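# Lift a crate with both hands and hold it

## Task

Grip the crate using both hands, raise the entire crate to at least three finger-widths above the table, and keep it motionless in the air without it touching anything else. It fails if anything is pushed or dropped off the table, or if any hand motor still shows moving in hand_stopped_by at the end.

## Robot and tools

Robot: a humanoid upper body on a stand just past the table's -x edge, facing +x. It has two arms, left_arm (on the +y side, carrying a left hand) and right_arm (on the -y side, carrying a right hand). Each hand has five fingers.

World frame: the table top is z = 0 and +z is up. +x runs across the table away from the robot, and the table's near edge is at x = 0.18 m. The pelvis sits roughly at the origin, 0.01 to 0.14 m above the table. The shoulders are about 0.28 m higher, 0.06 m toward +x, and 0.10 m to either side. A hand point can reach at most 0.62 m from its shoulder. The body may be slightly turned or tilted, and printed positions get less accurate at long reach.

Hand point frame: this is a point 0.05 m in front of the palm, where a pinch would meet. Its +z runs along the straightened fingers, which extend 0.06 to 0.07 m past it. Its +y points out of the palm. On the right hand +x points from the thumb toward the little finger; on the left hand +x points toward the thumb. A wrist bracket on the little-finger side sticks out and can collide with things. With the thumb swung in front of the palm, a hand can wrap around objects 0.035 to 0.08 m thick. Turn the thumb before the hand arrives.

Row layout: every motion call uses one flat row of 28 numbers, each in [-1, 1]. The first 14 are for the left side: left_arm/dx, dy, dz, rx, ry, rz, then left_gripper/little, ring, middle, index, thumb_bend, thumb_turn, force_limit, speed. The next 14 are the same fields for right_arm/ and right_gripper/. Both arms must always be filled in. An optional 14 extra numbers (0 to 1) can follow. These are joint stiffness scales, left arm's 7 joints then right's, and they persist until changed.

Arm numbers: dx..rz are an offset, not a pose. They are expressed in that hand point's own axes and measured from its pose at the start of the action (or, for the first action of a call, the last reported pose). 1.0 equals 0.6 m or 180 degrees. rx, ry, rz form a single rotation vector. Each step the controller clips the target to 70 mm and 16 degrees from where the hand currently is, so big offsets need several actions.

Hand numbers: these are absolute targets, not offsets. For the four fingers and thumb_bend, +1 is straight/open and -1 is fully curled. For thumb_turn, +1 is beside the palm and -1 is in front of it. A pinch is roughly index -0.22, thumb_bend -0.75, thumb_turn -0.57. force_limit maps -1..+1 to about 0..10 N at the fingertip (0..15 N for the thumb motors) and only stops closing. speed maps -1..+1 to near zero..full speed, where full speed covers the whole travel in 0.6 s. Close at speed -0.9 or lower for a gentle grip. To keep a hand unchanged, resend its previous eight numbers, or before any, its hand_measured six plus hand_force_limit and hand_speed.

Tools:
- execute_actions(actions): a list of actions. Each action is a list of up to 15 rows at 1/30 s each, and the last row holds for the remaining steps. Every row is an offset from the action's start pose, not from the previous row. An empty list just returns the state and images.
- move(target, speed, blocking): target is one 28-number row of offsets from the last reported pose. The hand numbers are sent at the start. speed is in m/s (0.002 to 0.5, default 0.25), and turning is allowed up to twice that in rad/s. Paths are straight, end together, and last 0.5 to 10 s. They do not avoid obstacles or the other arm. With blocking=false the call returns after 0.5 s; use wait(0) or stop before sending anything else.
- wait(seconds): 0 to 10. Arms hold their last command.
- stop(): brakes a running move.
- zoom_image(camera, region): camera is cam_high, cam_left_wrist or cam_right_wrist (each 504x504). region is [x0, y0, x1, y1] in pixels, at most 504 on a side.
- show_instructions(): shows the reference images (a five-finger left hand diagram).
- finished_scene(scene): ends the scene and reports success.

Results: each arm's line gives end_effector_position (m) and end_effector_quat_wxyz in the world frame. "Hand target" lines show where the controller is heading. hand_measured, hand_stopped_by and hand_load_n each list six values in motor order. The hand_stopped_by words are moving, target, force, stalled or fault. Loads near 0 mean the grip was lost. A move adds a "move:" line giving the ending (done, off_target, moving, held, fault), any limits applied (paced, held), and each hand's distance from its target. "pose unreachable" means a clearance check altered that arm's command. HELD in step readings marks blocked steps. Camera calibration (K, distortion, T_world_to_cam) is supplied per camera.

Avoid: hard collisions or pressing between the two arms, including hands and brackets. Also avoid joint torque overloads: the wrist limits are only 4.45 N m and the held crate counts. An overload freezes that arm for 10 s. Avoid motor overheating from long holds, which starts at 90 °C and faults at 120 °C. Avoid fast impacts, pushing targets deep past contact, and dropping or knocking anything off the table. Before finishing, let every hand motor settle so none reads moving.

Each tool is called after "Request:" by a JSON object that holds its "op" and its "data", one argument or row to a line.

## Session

Request:
{"op": "execute_actions", "data": {
  "actions": []
}}

Scene clock: 0.00 s.
left_arm: end_effector_position=(+0.2180, +0.0979, +0.4776) hand_measured=(+1.000, +1.000, +1.000, +1.000, +1.000, +1.000) hand_load_n=(+0.0, +0.0, +0.0, +0.0, +0.0, +0.0) hand_stopped_by=(target, target, target, target, target, target) hand_force_limit=0.00 hand_speed=-0.80 end_effector_quat_wxyz=(+0.216, +0.096, -0.091, +0.967) | right_arm: end_effector_position=(+0.2156, -0.1570, +0.4408) hand_measured=(+1.000, +1.000, +1.000, +1.000, +1.000, +1.000) hand_load_n=(+0.0, +0.0, +0.0, +0.0, +0.0, +0.0) hand_stopped_by=(target, target, target, target, target, target) hand_force_limit=0.00 hand_speed=-0.80 end_effector_quat_wxyz=(+0.968, -0.131, +0.213, -0.001)
Joint positions: left_arm=[-0.171  0.439  0.21  -0.557 -0.669 -0.873 -0.298] | right_arm=[-0.161 -0.471 -0.16  -0.41   0.559 -0.844  0.34 ]
Joint velocities: left_arm=[-0.006 -0.002  0.005 -0.008  0.002  0.     0.   ] | right_arm=[ 0.     0.005 -0.017 -0.005 -0.003  0.     0.   ]
Hand target (left_arm): +0.218, +0.098, +0.478; +0.216, +0.096, -0.091, +0.967
Hand target (right_arm): +0.216, -0.157, +0.441; +0.968, -0.131, +0.213, -0.001
Joint stiffness scale: left_arm=[1. 1. 1. 1. 1. 1. 1.] | right_arm=[1. 1. 1. 1. 1. 1. 1.]
camera_calibration (this result's frames):
cam_left_wrist: T_world_to_cam=[[0.513231, 0.854792, 0.0769667, -0.232927], [-0.789823, 0.505499, -0.347347, 0.283147], [-0.335816, 0.117479, 0.934573, -0.253158], [0, 0, 0, 1]] pos_world=[0.258167, 0.0857149, 0.352872]
cam_right_wrist: T_world_to_cam=[[-0.166024, 0.955409, -0.24419, 0.287687], [-0.970287, -0.202468, -0.132477, 0.23079], [-0.176011, 0.21494, 0.960636, -0.221452], [0, 0, 0, 1]] pos_world=[0.232717, -0.180532, 0.313559]

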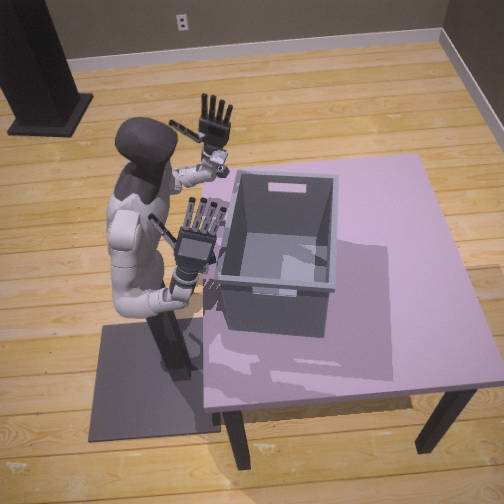

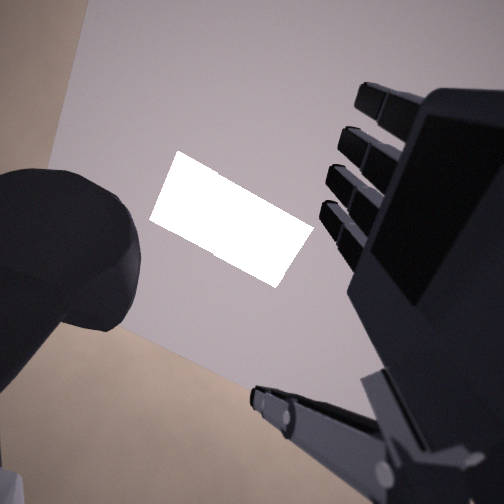

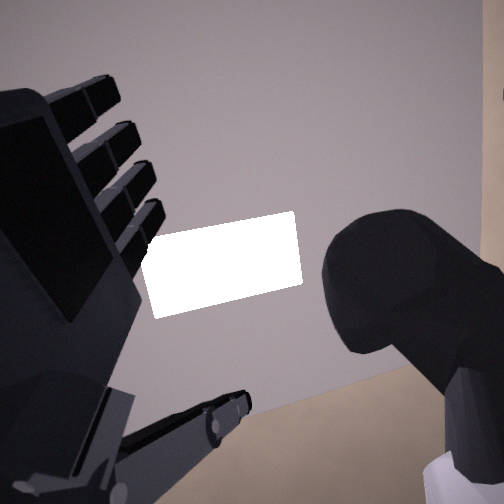

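Request:
{"op": "zoom_image", "data": {
  "camera": "cam_high",
  "region": [190, 150, 370, 360]
}}

Region (190, 150, 370, 360) of cam_high's 504x504 image, scaled by 2.400, with more detail than that image has; it fills the left 432 columns of this view, and the rest is white.

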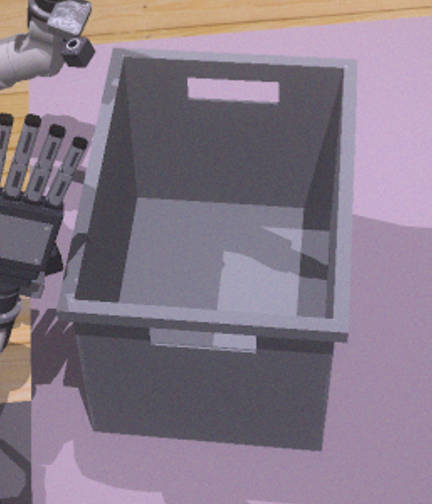

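Request:
{"op": "move", "data": {
  "target": [-0.1323,-0.217,-0.2895,-0.0413,-0.4181,-0.0915, 1,1,1,0.2,1,1,0.3,0.0, 0.1508,-0.237,-0.2663,-0.0318,0.3442,0.1213, 1,1,1,0.2,1,1,0.3,0.0],
  "speed": 0.3
}}

Scene clock: 11.40 s.
left_arm: end_effector_position=(+0.3160, +0.2197, +0.3112) hand_measured=(+1.000, +1.000, +1.000, +0.200, +1.000, +1.000) hand_load_n=(+0.0, +0.0, +0.0, +0.0, +0.0, +0.0) hand_stopped_by=(target, target, target, target, target, target) hand_force_limit=0.30 hand_speed=0.00 end_effector_quat_wxyz=(+0.247, +0.665, -0.236, +0.664) | right_arm: end_effector_position=(+0.2281, -0.3427, +0.2956) hand_measured=(+1.000, +1.000, +1.000, +0.200, +1.000, +1.000) hand_load_n=(+0.0, +0.0, +0.0, +0.0, +0.0, +0.0) hand_stopped_by=(target, target, target, target, target, target) hand_force_limit=0.30 hand_speed=0.00 end_effector_quat_wxyz=(+0.703, -0.099, +0.692, +0.133)
Joint positions: left_arm=[ 0.504  1.     0.712  0.168 -1.262 -0.153 -1.15 ] | right_arm=[ 0.272 -1.169 -0.32   0.491  1.45  -0.33   1.247]
Joint velocities: left_arm=[ 0.003  0.    -0.015  0.009 -0.005  0.     0.   ] | right_arm=[-0.008 -0.003 -0.006  0.014 -0.005  0.     0.003]
Hand target (left_arm): +0.316, +0.219, +0.310; +0.248, +0.667, -0.237, +0.662
Hand target (right_arm): +0.228, -0.342, +0.295; +0.702, -0.100, +0.693, +0.134
Off the commanded pose (left_arm): 0.004 m, 1 deg.
Off the commanded pose (right_arm): 0.012 m, 3 deg.
Joint stiffness scale: left_arm=[1. 1. 1. 1. 1. 1. 1.] | right_arm=[1. 1. 1. 1. 1. 1. 1.]
move: off_target (left_arm, right_arm)
camera_calibration (this result's frames):
cam_left_wrist: T_world_to_cam=[[0.609524, 0.784955, -0.111024, -0.331133], [-0.386202, 0.416312, 0.823123, -0.230959], [0.692335, -0.458836, 0.556904, -0.159708], [0, 0, 0, 1]] pos_world=[0.223208, 0.282796, 0.242286]
cam_right_wrist: T_world_to_cam=[[-0.360001, 0.920864, 0.149696, 0.347733], [-0.508297, -0.328145, 0.796213, -0.236866], [0.782326, 0.210547, 0.586205, -0.149299], [0, 0, 0, 1]] pos_world=[0.121586, -0.366507, 0.224061]

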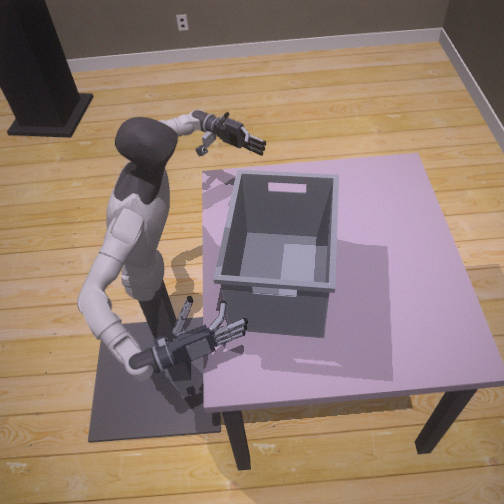

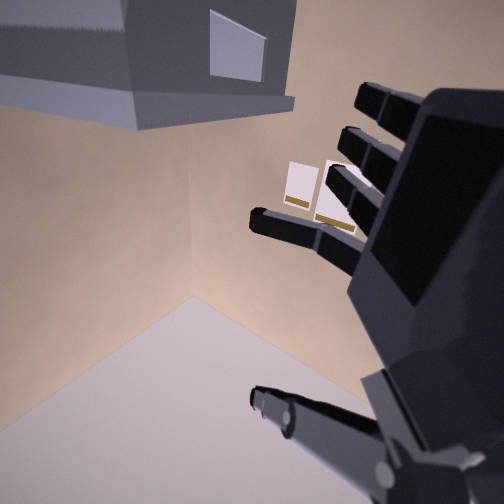

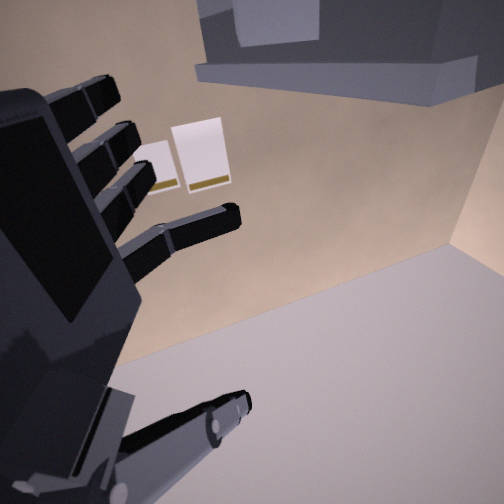

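Request:
{"op": "move", "data": {
  "target": [-0.2187,-0.0448,0.1907,0,0,0, 1,1,1,0.2,1,1,0.3,0.0, 0.2177,0.0465,0.1603,-0.0006,0.0074,-0.0143, 1,1,1,0.2,1,1,0.3,0.0],
  "speed": 0.25
}}

Scene clock: 14.70 s.
left_arm: end_effector_position=(+0.4253, +0.1746, +0.1819) hand_measured=(+1.000, +1.000, +1.000, +0.200, +1.000, +1.000) hand_load_n=(+0.0, +0.0, +0.0, +0.0, +0.0, +0.0) hand_stopped_by=(target, target, target, target, target, target) hand_force_limit=0.30 hand_speed=0.00 end_effector_quat_wxyz=(+0.215, +0.680, -0.234, +0.661) | right_arm: end_effector_position=(+0.3193, -0.2731, +0.1684) hand_measured=(+1.000, +1.000, +1.000, +0.200, +1.000, +1.000) hand_load_n=(+0.0, +0.0, +0.0, +0.0, +0.0, +0.0) hand_stopped_by=(target, target, target, target, target, target) hand_force_limit=0.30 hand_speed=0.00 end_effector_quat_wxyz=(+0.690, -0.130, +0.700, +0.129)
Joint positions: left_arm=[-0.605  0.782  0.136  1.361 -0.839 -0.64  -1.319] | right_arm=[-0.442 -0.733  0.138  1.057  1.017 -0.664  1.179]
Joint velocities: left_arm=[-0.189 -0.003  0.003  0.36   0.002 -0.139 -0.161] | right_arm=[-0.002  0.003 -0.014  0.029 -0.006 -0.003  0.025]
Hand target (left_arm): +0.425, +0.174, +0.181; +0.215, +0.680, -0.236, +0.661
Hand target (right_arm): +0.320, -0.273, +0.170; +0.693, -0.128, +0.698, +0.129
Off the commanded pose (left_arm): 0.011 m, 4 deg.
Off the commanded pose (right_arm): 0.010 m, 2 deg.
Joint stiffness scale: left_arm=[1. 1. 1. 1. 1. 1. 1.] | right_arm=[1. 1. 1. 1. 1. 1. 1.]
move: off_target (left_arm, right_arm)
camera_calibration (this result's frames):
cam_left_wrist: T_world_to_cam=[[0.568562, 0.819017, -0.0771248, -0.371332], [-0.397994, 0.35591, 0.845535, -0.0521093], [0.719957, -0.450044, 0.528321, -0.192181], [0, 0, 0, 1]] pos_world=[0.328748, 0.236184, 0.116955]
cam_right_wrist: T_world_to_cam=[[-0.392536, 0.9133, 0.108616, 0.35075], [-0.479042, -0.303832, 0.823532, -0.073785], [0.785133, 0.271235, 0.556774, -0.140078], [0, 0, 0, 1]] pos_world=[0.212316, -0.304764, 0.100659]

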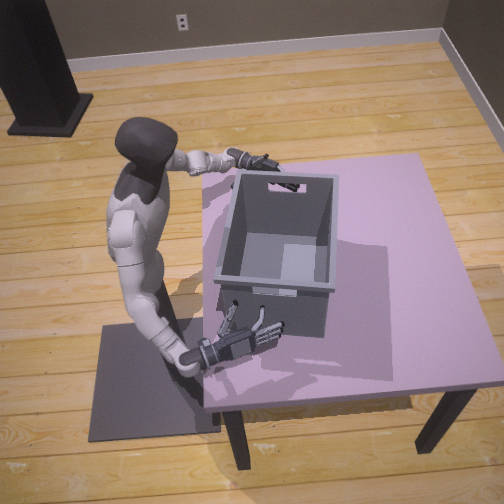

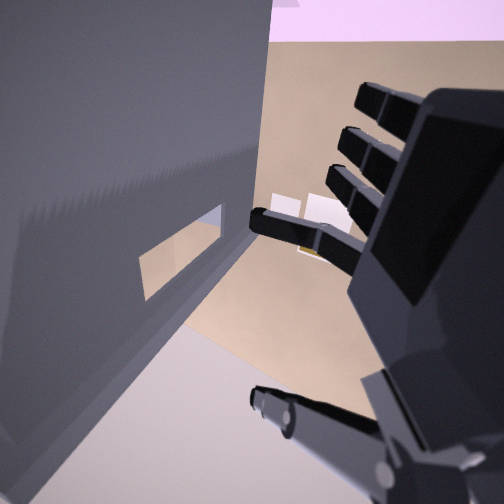

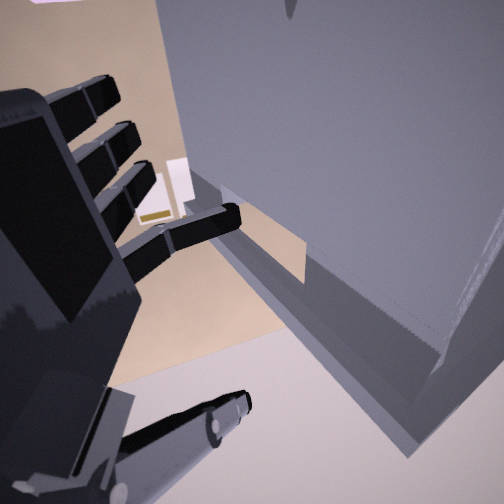

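Request:
{"op": "zoom_image", "data": {
  "camera": "cam_right_wrist",
  "region": [150, 130, 400, 330]
}}

Request:
{"op": "zoom_image", "data": {
  "camera": "cam_left_wrist",
  "region": [80, 150, 330, 350]
}}

Region (150, 130, 400, 330) of cam_right_wrist's 504x504 image, scaled by 2.016, with more detail than that image has; it fills the top 403 rows of this view, and the rest is white.

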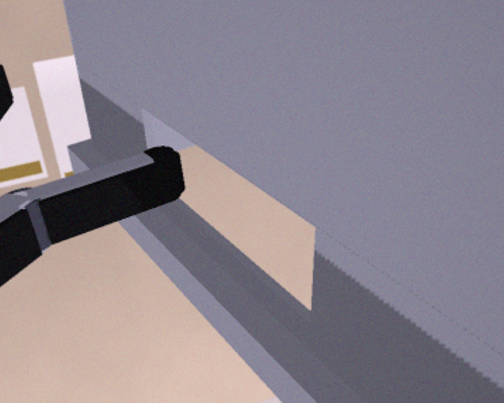

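Region (80, 150, 330, 350) of cam_left_wrist's 504x504 image, scaled by 2.016, with more detail than that image has; it fills the top 403 rows of this view, and the rest is white.

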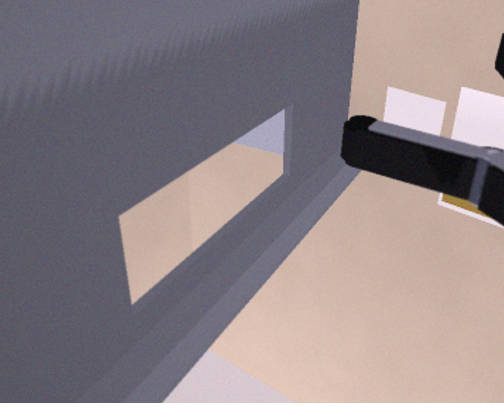

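Request:
{"op": "move", "data": {
  "target": [0.09,0.0263,0.0865,-0.0221,0.011,-0.005, 1,1,1,0.2,1,1,0.3,0.0, -0.0293,-0.0212,0.027,0.0118,-0.0045,0, 1,1,1,0.2,1,1,0.3,0.0],
  "speed": 0.15
}}

Request:
{"op": "zoom_image", "data": {
  "camera": "cam_right_wrist",
  "region": [150, 100, 400, 300]
}}

Request:
{"op": "zoom_image", "data": {
  "camera": "cam_left_wrist",
  "region": [100, 100, 350, 300]
}}

Scene clock: 24.17 s.
left_arm: end_effector_position=(+0.4565, +0.1251, +0.2321) hand_measured=(+1.000, +1.000, +1.000, +0.200, +1.000, +1.000) hand_load_n=(+0.0, +0.0, +0.0, +0.0, +0.0, +0.0) hand_stopped_by=(target, target, target, target, target, target) hand_force_limit=0.30 hand_speed=0.00 end_effector_quat_wxyz=(+0.257, +0.662, -0.248, +0.659) | right_arm: end_effector_position=(+0.3385, -0.2802, +0.1860) hand_measured=(+1.000, +1.000, +1.000, +0.200, +1.000, +1.000) hand_load_n=(+0.0, +0.0, +0.0, +0.0, +0.0, +0.0) hand_stopped_by=(target, target, target, target, target, target) hand_force_limit=0.30 hand_speed=0.00 end_effector_quat_wxyz=(+0.698, -0.115, +0.697, +0.115)
Joint positions: left_arm=[-0.536  0.834  0.051  0.791 -0.831 -0.279 -0.996] | right_arm=[-0.444 -0.778  0.157  0.942  1.015 -0.592  1.051]
Joint velocities: left_arm=[ 0.028 -0.002  0.012 -0.012 -0.005  0.006  0.   ] | right_arm=[-0.011  0.002 -0.003  0.006 -0.002  0.     0.   ]
Hand target (left_arm): +0.457, +0.126, +0.233; +0.257, +0.662, -0.245, +0.660
Hand target (right_arm): +0.339, -0.280, +0.185; +0.696, -0.117, +0.699, +0.115
Off the commanded pose (left_arm): 0.005 m, 1 deg.
Off the commanded pose (right_arm): 0.001 m, 0 deg.
Joint stiffness scale: left_arm=[1. 1. 1. 1. 1. 1. 1.] | right_arm=[1. 1. 1. 1. 1. 1. 1.]
move: off_target (left_arm)
camera_calibration (this result's frames):
cam_left_wrist: T_world_to_cam=[[0.635755, 0.764015, -0.10998, -0.360861], [-0.370315, 0.426906, 0.824996, -0.0811929], [0.67726, -0.483768, 0.554334, -0.245788], [0, 0, 0, 1]] pos_world=[0.365815, 0.191461, 0.163545]
cam_right_wrist: T_world_to_cam=[[-0.356697, 0.928282, 0.105163, 0.355556], [-0.503753, -0.285917, 0.815159, -0.0662229], [0.786766, 0.237788, 0.569611, -0.175317], [0, 0, 0, 1]] pos_world=[0.231399, -0.307302, 0.116453]

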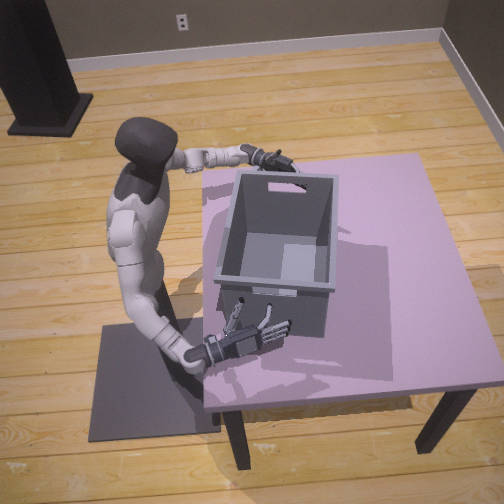

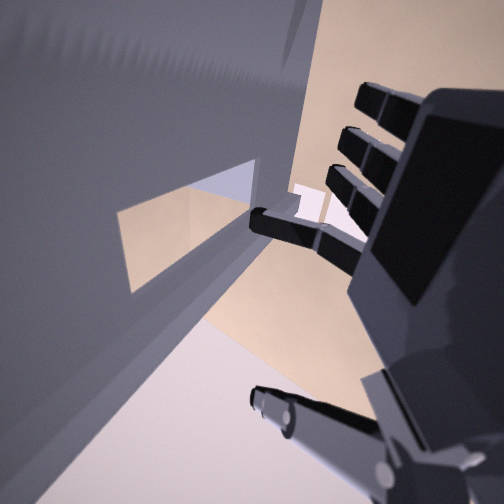

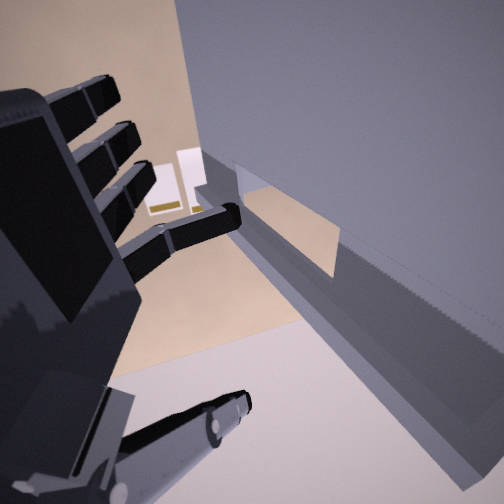

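Region (150, 100, 400, 300) of cam_right_wrist's 504x504 image, scaled by 2.016, with more detail than that image has; it fills the top 403 rows of this view, and the rest is white.

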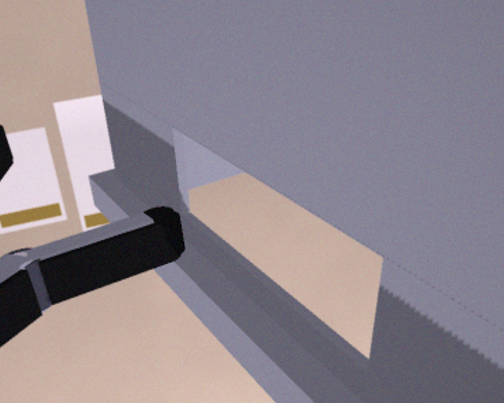

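Region (100, 100, 350, 300) of cam_left_wrist's 504x504 image, scaled by 2.016, with more detail than that image has; it fills the top 403 rows of this view, and the rest is white.

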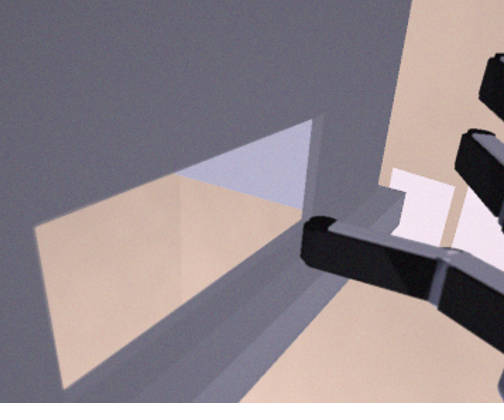

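Request:
{"op": "move", "data": {
  "target": [-0.004,0.036,0.0208,0,0,0, 1,1,1,0.2,1,1,0.3,0.0, 0,0.036,0.0208,0,0,0, 1,1,1,0.2,1,1,0.3,0.0],
  "speed": 0.06
}}

Request:
{"op": "zoom_image", "data": {
  "camera": "cam_right_wrist",
  "region": [150, 100, 400, 300]
}}

Request:
{"op": "zoom_image", "data": {
  "camera": "cam_left_wrist",
  "region": [100, 100, 350, 300]
}}

Scene clock: 31.63 s.
left_arm: end_effector_position=(+0.4515, +0.1005, +0.2317) hand_measured=(+1.000, +1.000, +1.000, +0.200, +1.000, +1.000) hand_load_n=(+0.0, +0.0, +0.0, +0.0, +0.0, +0.0) hand_stopped_by=(target, target, target, target, target, target) hand_force_limit=0.30 hand_speed=0.00 end_effector_quat_wxyz=(+0.261, +0.660, -0.244, +0.661) | right_arm: end_effector_position=(+0.3447, -0.2571, +0.1863) hand_measured=(+1.000, +1.000, +1.000, +0.200, +1.000, +1.000) hand_load_n=(+0.0, +0.0, +0.0, +0.0, +0.0, +0.0) hand_stopped_by=(target, target, target, target, target, target) hand_force_limit=0.30 hand_speed=0.00 end_effector_quat_wxyz=(+0.700, -0.116, +0.696, +0.111)
Joint positions: left_arm=[-0.454  0.808  0.022  0.584 -0.83  -0.238 -0.847] | right_arm=[-0.358 -0.783  0.209  0.72   0.972 -0.577  0.854]
Joint velocities: left_arm=[-0.002  0.     0.009 -0.009  0.     0.     0.003] | right_arm=[-0.011 -0.006 -0.006 -0.02  -0.008  0.    -0.007]
Hand target (left_arm): +0.451, +0.100, +0.230; +0.261, +0.662, -0.245, +0.658
Hand target (right_arm): +0.344, -0.256, +0.185; +0.698, -0.117, +0.698, +0.111
Off the commanded pose (left_arm): 0.002 m, 1 deg.
Off the commanded pose (right_arm): 0.002 m, 1 deg.
Joint stiffness scale: left_arm=[1. 1. 1. 1. 1. 1. 1.] | right_arm=[1. 1. 1. 1. 1. 1. 1.]
move: done
camera_calibration (this result's frames):
cam_left_wrist: T_world_to_cam=[[0.636306, 0.762432, -0.117528, -0.33724], [-0.370842, 0.435903, 0.820039, -0.0717604], [0.676455, -0.478211, 0.560109, -0.255641], [0, 0, 0, 1]] pos_world=[0.360906, 0.166152, 0.162398]
cam_right_wrist: T_world_to_cam=[[-0.352791, 0.930452, 0.0989879, 0.336617], [-0.510195, -0.279961, 0.813218, -0.0526774], [0.784373, 0.236392, 0.573479, -0.186196], [0, 0, 0, 1]] pos_world=[0.237927, -0.283938, 0.116297]

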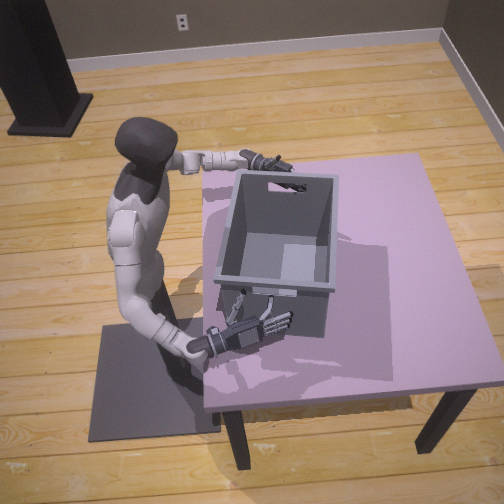

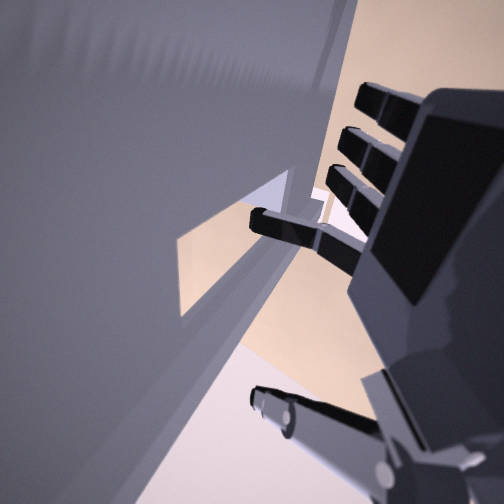

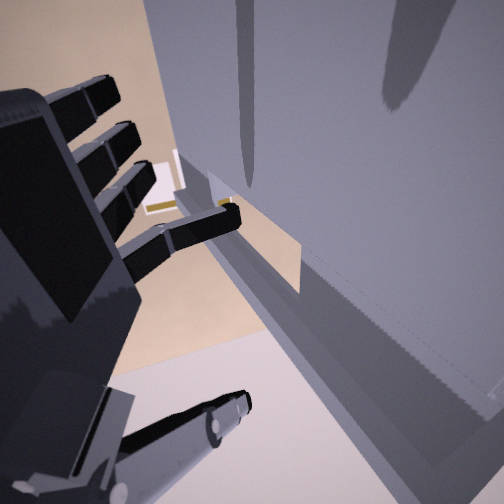

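Region (150, 100, 400, 300) of cam_right_wrist's 504x504 image, scaled by 2.016, with more detail than that image has; it fills the top 403 rows of this view, and the rest is white.

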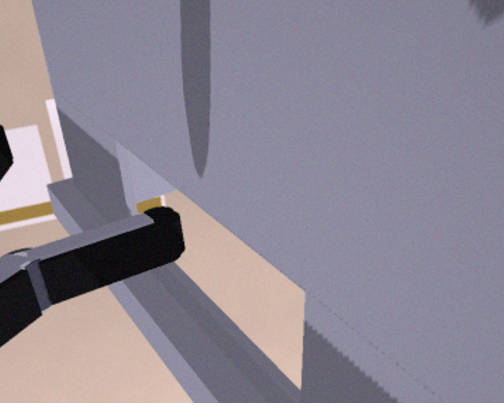

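Region (100, 100, 350, 300) of cam_left_wrist's 504x504 image, scaled by 2.016, with more detail than that image has; it fills the top 403 rows of this view, and the rest is white.

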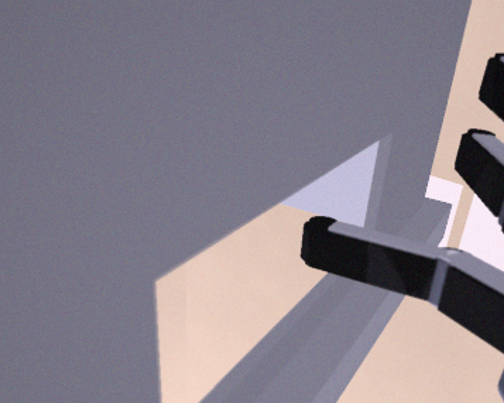

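Request:
{"op": "move", "data": {
  "target": [-0.007,0.043,0.025,0,0,0, 1,1,1,0.2,1,1,0.3,0.0, 0,0.043,0.025,0,0,0, 1,1,1,0.2,1,1,0.3,0.0],
  "speed": 0.05
}}

Request:
{"op": "zoom_image", "data": {
  "camera": "cam_high",
  "region": [190, 150, 370, 360]
}}

Scene clock: 33.33 s.
left_arm: end_effector_position=(+0.4501, +0.0779, +0.2314) hand_measured=(+1.000, +1.000, +1.000, +0.200, +1.000, +1.000) hand_load_n=(+0.0, +0.0, +0.0, +0.0, +0.0, +0.0) hand_stopped_by=(target, target, target, target, target, target) hand_force_limit=0.30 hand_speed=0.00 end_effector_quat_wxyz=(+0.255, +0.661, -0.233, +0.666) | right_arm: end_effector_position=(+0.3525, -0.2292, +0.1877) hand_measured=(+1.000, +1.000, +1.000, +0.200, +1.000, +1.000) hand_load_n=(+0.0, +0.0, +0.0, +0.0, +0.0, +0.0) hand_stopped_by=(target, target, target, target, target, target) hand_force_limit=0.30 hand_speed=0.00 end_effector_quat_wxyz=(+0.703, -0.117, +0.693, +0.108)
Joint positions: left_arm=[-0.402  0.78  -0.022  0.422 -0.817 -0.218 -0.684] | right_arm=[-0.311 -0.781  0.272  0.537  0.908 -0.564  0.657]
Joint velocities: left_arm=[-0.002  0.017  0.002  0.005 -0.006  0.     0.003] | right_arm=[-0.009 -0.002  0.    -0.005  0.002  0.    -0.005]
Hand target (left_arm): +0.445, +0.071, +0.228; +0.264, +0.661, -0.242, +0.660
Hand target (right_arm): +0.352, -0.228, +0.186; +0.700, -0.118, +0.696, +0.108
Off the commanded pose (left_arm): 0.009 m, 2 deg.
Off the commanded pose (right_arm): 0.003 m, 1 deg.
Joint stiffness scale: left_arm=[1. 1. 1. 1. 1. 1. 1.] | right_arm=[1. 1. 1. 1. 1. 1. 1.]
move: off_target (left_arm)
camera_calibration (this result's frames):
cam_left_wrist: T_world_to_cam=[[0.616085, 0.778196, -0.121866, -0.310266], [-0.385516, 0.432819, 0.81489, -0.0541126], [0.68689, -0.45506, 0.56666, -0.273305], [0, 0, 0, 1]] pos_world=[0.358019, 0.140498, 0.161156]
cam_right_wrist: T_world_to_cam=[[-0.350504, 0.93216, 0.0906854, 0.314408], [-0.517511, -0.27347, 0.8108, -0.0374517], [0.780595, 0.237258, 0.578256, -0.199032], [0, 0, 0, 1]] pos_world=[0.246183, -0.256098, 0.116945]

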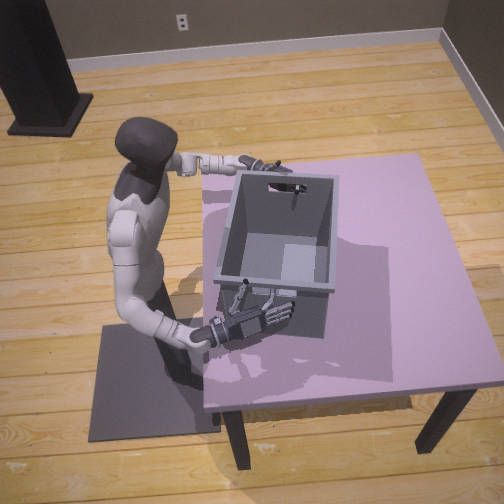

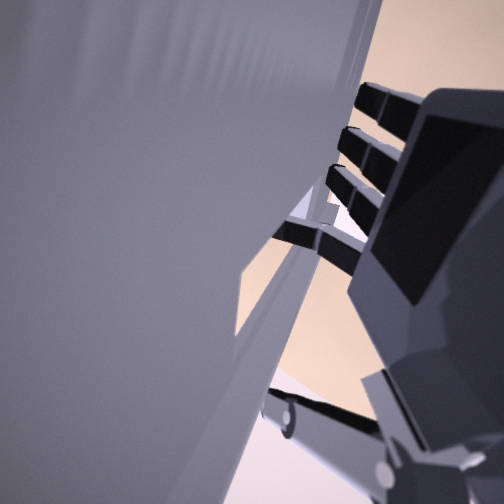

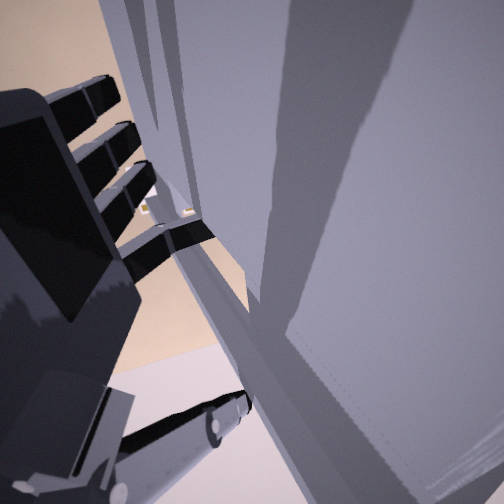

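Region (190, 150, 370, 360) of cam_high's 504x504 image, scaled by 2.400, with more detail than that image has; it fills the left 432 columns of this view, and the rest is white.

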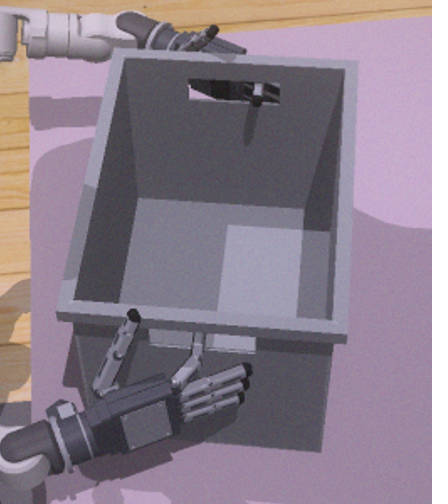

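Request:
{"op": "move", "data": {
  "target": [0,0,0,0,0,0, 1,1,1,-0.2,1,1,-0.2,-0.4, 0,0.0105,0.0253,0,0,0, 1,1,1,0.2,1,1,0.3,0.0],
  "speed": 0.05
}}

Request:
{"op": "execute_actions", "data": {
  "actions": [
    [[0.018,0,0,0,0,0, 1,1,1,-0.2,1,1,-0.2,-0.4, -0.018,0,0,0,0,0, 1,1,1,-0.2,1,1,-0.2,-0.4]],
    [[0,0,0,0,0,0, 1,1,1,-0.2,1,1,-0.2,-0.4, 0,0,0,0,0,0, 1,1,1,-0.2,1,1,-0.2,-0.4]]
  ]
}}

Request:
{"op": "zoom_image", "data": {
  "camera": "cam_high",
  "region": [190, 150, 370, 360]
}}

Scene clock: 35.90 s.
left_arm: end_effector_position=(+0.4502, +0.0779, +0.2314) hand_measured=(+1.000, +1.000, +1.000, -0.200, +1.000, +1.000) hand_load_n=(+0.0, +0.0, +0.0, +0.0, +0.0, +0.0) hand_stopped_by=(target, target, target, target, target, target) hand_force_limit=-0.20 hand_speed=-0.40 end_effector_quat_wxyz=(+0.254, +0.661, -0.233, +0.666) | right_arm: end_effector_position=(+0.3666, -0.2254, +0.1921) hand_measured=(+1.000, +1.000, +1.000, +0.200, +1.000, +1.000) hand_load_n=(+0.0, +0.0, +0.0, +0.0, +0.5, +0.5) hand_stopped_by=(target, target, target, target, target, target) hand_force_limit=0.30 hand_speed=0.00 end_effector_quat_wxyz=(+0.708, -0.110, +0.691, +0.100)
Joint positions: left_arm=[-0.402  0.78  -0.022  0.422 -0.817 -0.218 -0.683] | right_arm=[-0.355 -0.772  0.303  0.532  0.895 -0.551  0.592]
Joint velocities: left_arm=[-0.014 -0.009 -0.003 -0.002 -0.003  0.     0.   ] | right_arm=[ 0.006  0.     0.011 -0.003  0.003 -0.006 -0.009]
Hand target (left_arm): +0.450, +0.078, +0.231; +0.255, +0.661, -0.233, +0.666
Hand target (right_arm): +0.365, -0.219, +0.188; +0.703, -0.119, +0.694, +0.107
Off the commanded pose (left_arm): 0.000 m, 0 deg.
Off the commanded pose (right_arm): 0.008 m, 1 deg.
Joint stiffness scale: left_arm=[1. 1. 1. 1. 1. 1. 1.] | right_arm=[1. 1. 1. 1. 1. 1. 1.]
move: off_target (right_arm)
camera_calibration (this result's frames):
cam_left_wrist: T_world_to_cam=[[0.615476, 0.778679, -0.121854, -0.310166], [-0.385865, 0.432511, 0.814888, -0.0539136], [0.687239, -0.454525, 0.566665, -0.273566], [0, 0, 0, 1]] pos_world=[0.358102, 0.140495, 0.161159]
cam_right_wrist: T_world_to_cam=[[-0.33143, 0.939363, 0.0880439, 0.310597], [-0.532644, -0.263318, 0.804334, -0.023641], [0.778745, 0.219685, 0.587618, -0.218581], [0, 0, 0, 1]] pos_world=[0.260568, -0.249969, 0.120111]

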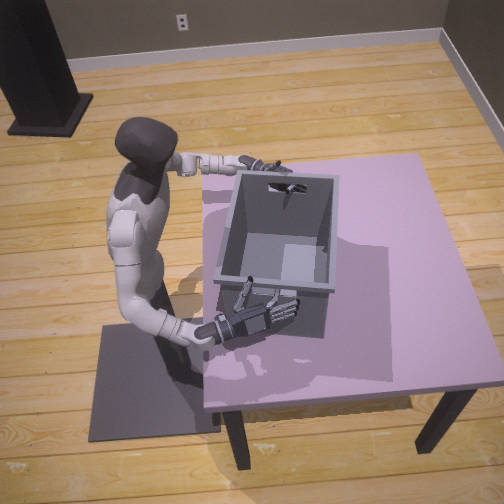

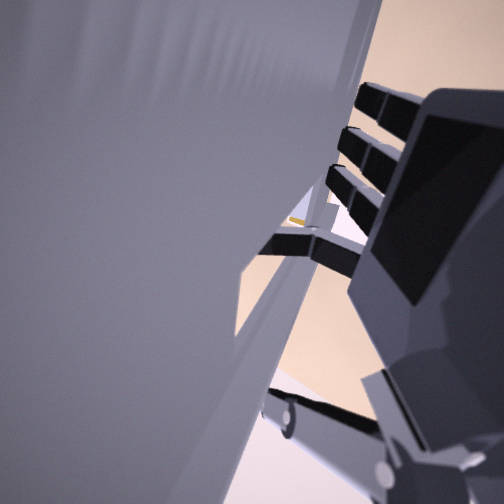

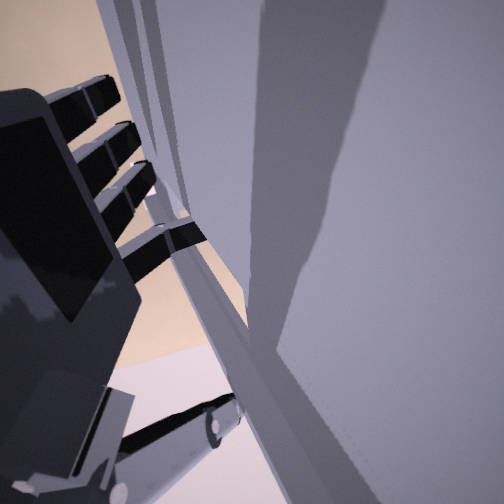

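Scene clock: 36.90 s.
left_arm: end_effector_position=(+0.4494, +0.0777, +0.2346) hand_measured=(+1.000, +1.000, +1.000, -0.200, +1.000, +1.000) hand_load_n=(+0.0, +0.0, +0.0, +0.0, +0.0, +0.0) hand_stopped_by=(target, target, target, target, target, target) hand_force_limit=-0.20 hand_speed=-0.40 end_effector_quat_wxyz=(+0.253, +0.670, -0.234, +0.658) | right_arm: end_effector_position=(+0.3657, -0.2252, +0.2023) hand_measured=(+1.000, +1.000, +1.000, -0.200, +1.000, +1.000) hand_load_n=(+0.0, +0.0, +0.0, +0.0, +0.0, +0.0) hand_stopped_by=(target, target, target, target, target, target) hand_force_limit=-0.20 hand_speed=-0.40 end_effector_quat_wxyz=(+0.708, -0.112, +0.690, +0.098)
Joint positions: left_arm=[-0.38   0.808 -0.012  0.36  -0.827 -0.159 -0.656] | right_arm=[-0.327 -0.818  0.295  0.443  0.905 -0.513  0.552]
Joint velocities: left_arm=[ 0.    -0.002  0.002  0.005  0.014  0.     0.   ] | right_arm=[ 0.    -0.003  0.017 -0.009 -0.006  0.     0.   ]
Hand target (left_arm): +0.449, +0.078, +0.235; +0.253, +0.669, -0.234, +0.658
Hand target (right_arm): +0.366, -0.225, +0.202; +0.708, -0.112, +0.690, +0.098
Off the commanded pose (left_arm): 0.000 m, 0 deg.
Off the commanded pose (right_arm): 0.000 m, 0 deg.
Joint stiffness scale: left_arm=[1. 1. 1. 1. 1. 1. 1.] | right_arm=[1. 1. 1. 1. 1. 1. 1.]
Step readings (end_effector_position; steps 1 to 15: 1st action; 16 to 30: 2nd action):
0: left_arm (+0.4502, +0.0779, +0.2314) | right_arm (+0.3666, -0.2254, +0.1921)
1: left_arm (+0.4502, +0.0779, +0.2314) | right_arm (+0.3666, -0.2254, +0.1921)
2: left_arm (+0.4503, +0.0778, +0.2315) | right_arm (+0.3669, -0.2255, +0.1927)
4: left_arm (+0.4498, +0.0777, +0.2339) | right_arm (+0.3660, -0.2243, +0.1968)
8: left_arm (+0.4494, +0.0777, +0.2347) | right_arm (+0.3662, -0.2250, +0.2039)
15: left_arm (+0.4494, +0.0777, +0.2347) | right_arm (+0.3657, -0.2252, +0.2023)
16: left_arm (+0.4494, +0.0777, +0.2347) | right_arm (+0.3657, -0.2252, +0.2023)
17: left_arm (+0.4494, +0.0777, +0.2347) | right_arm (+0.3657, -0.2252, +0.2023)
19: left_arm (+0.4494, +0.0777, +0.2346) | right_arm (+0.3657, -0.2252, +0.2023)
23: left_arm (+0.4494, +0.0777, +0.2346) | right_arm (+0.3657, -0.2252, +0.2023)
30: end_effector_position above
camera_calibration (this result's frames):
cam_left_wrist: T_world_to_cam=[[0.613881, 0.779276, -0.12601, -0.307497], [-0.367644, 0.423494, 0.827944, -0.0673392], [0.698561, -0.461932, 0.546471, -0.274756], [0, 0, 0, 1]] pos_world=[0.355944, 0.141225, 0.167152]
cam_right_wrist: T_world_to_cam=[[-0.333118, 0.939307, 0.0820615, 0.310982], [-0.533276, -0.259465, 0.805167, -0.0313666], [0.777591, 0.224455, 0.587343, -0.222367], [0, 0, 0, 1]] pos_world=[0.259777, -0.250335, 0.130341]

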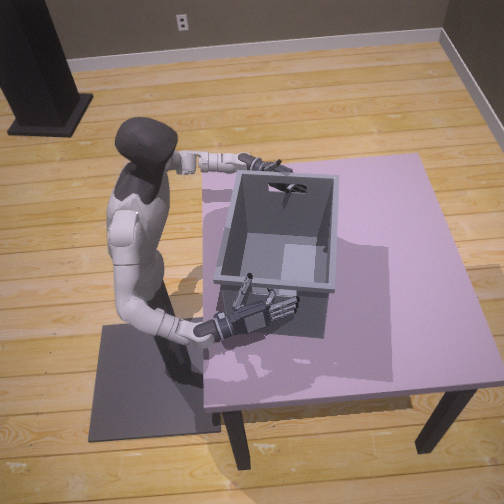

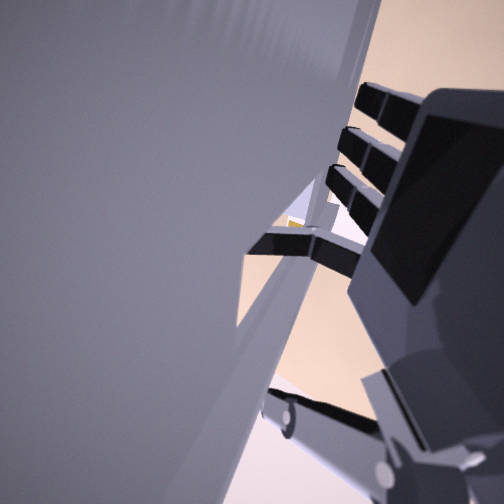

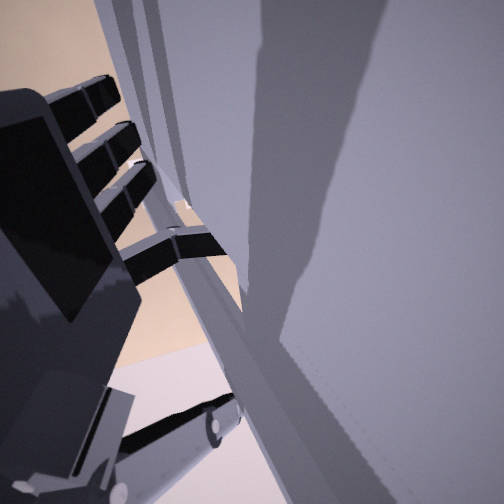

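Region (190, 150, 370, 360) of cam_high's 504x504 image, scaled by 2.400, with more detail than that image has; it fills the left 432 columns of this view, and the rest is white.

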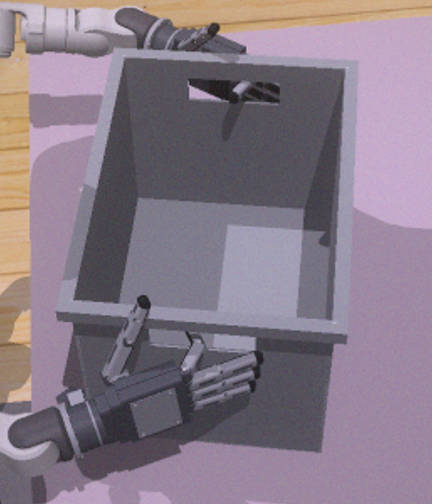

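Request:
{"op": "move", "data": {
  "target": [0,0.007,0.004,0,0,0, 1,1,1,-0.2,1,1,-0.2,-0.4, 0,0.017,0.01,0,0,0, 1,1,1,-0.2,1,1,-0.2,-0.4],
  "speed": 0.04
}}

Request:
{"op": "zoom_image", "data": {
  "camera": "cam_high",
  "region": [190, 150, 370, 360]
}}

Scene clock: 38.80 s.
left_arm: end_effector_position=(+0.4502, +0.0763, +0.2346) hand_measured=(+1.000, +1.000, +1.000, -0.200, +1.000, +1.000) hand_load_n=(+0.0, +0.0, +0.0, +0.0, +0.0, +0.0) hand_stopped_by=(target, target, target, target, target, target) hand_force_limit=-0.20 hand_speed=-0.40 end_effector_quat_wxyz=(+0.250, +0.671, -0.231, +0.658) | right_arm: end_effector_position=(+0.3705, -0.2213, +0.2052) hand_measured=(+1.000, +1.000, +1.000, -0.200, +1.000, +1.000) hand_load_n=(+0.0, +0.0, +0.0, +0.0, +0.0, +0.0) hand_stopped_by=(target, target, target, target, target, target) hand_force_limit=-0.20 hand_speed=-0.40 end_effector_quat_wxyz=(+0.712, -0.103, +0.689, +0.090)
Joint positions: left_arm=[-0.374  0.808 -0.017  0.34  -0.827 -0.154 -0.629] | right_arm=[-0.324 -0.82   0.317  0.398  0.895 -0.51   0.476]
Joint velocities: left_arm=[ 0.002  0.002 -0.005  0.008 -0.002  0.     0.002] | right_arm=[ 0.005  0.002  0.002 -0.005 -0.002 -0.007 -0.01 ]
Hand target (left_arm): +0.449, +0.073, +0.235; +0.254, +0.670, -0.234, +0.657
Hand target (right_arm): +0.369, -0.214, +0.202; +0.708, -0.113, +0.690, +0.097
Off the commanded pose (left_arm): 0.004 m, 1 deg.
Off the commanded pose (right_arm): 0.008 m, 2 deg.
Joint stiffness scale: left_arm=[1. 1. 1. 1. 1. 1. 1.] | right_arm=[1. 1. 1. 1. 1. 1. 1.]
move: off_target (left_arm, right_arm)
camera_calibration (this result's frames):
cam_left_wrist: T_world_to_cam=[[0.605457, 0.785778, -0.126394, -0.303469], [-0.370794, 0.41902, 0.828815, -0.0648364], [0.704226, -0.454945, 0.54506, -0.278669], [0, 0, 0, 1]] pos_world=[0.355942, 0.138848, 0.167272]
cam_right_wrist: T_world_to_cam=[[-0.309951, 0.947102, 0.0832341, 0.301619], [-0.545783, -0.248929, 0.800097, -0.0220671], [0.778493, 0.202563, 0.594068, -0.23522], [0, 0, 0, 1]] pos_world=[0.264561, -0.24351, 0.132288]

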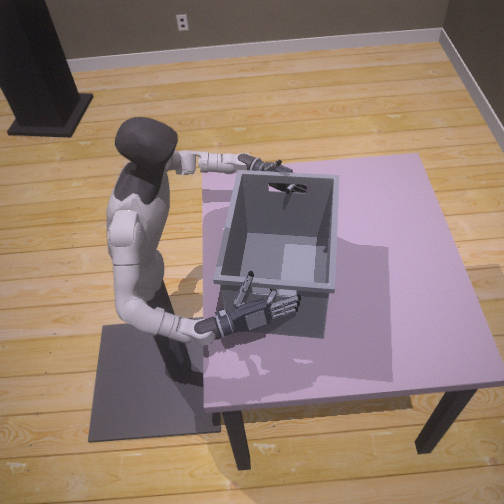

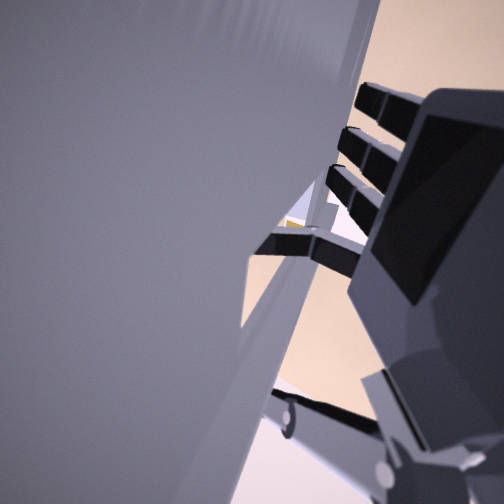

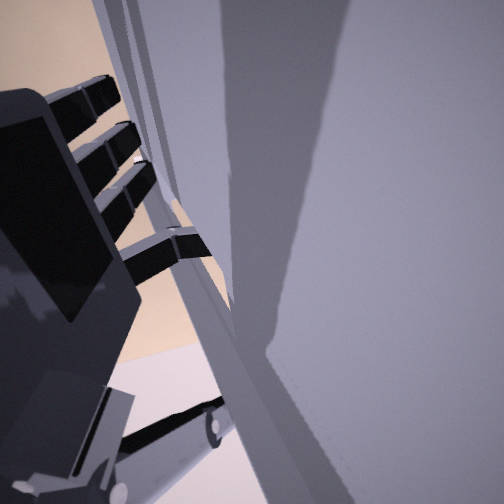

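Region (190, 150, 370, 360) of cam_high's 504x504 image, scaled by 2.400, with more detail than that image has; it fills the left 432 columns of this view, and the rest is white.

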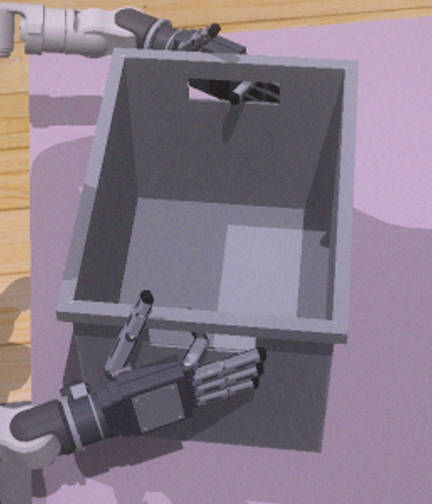

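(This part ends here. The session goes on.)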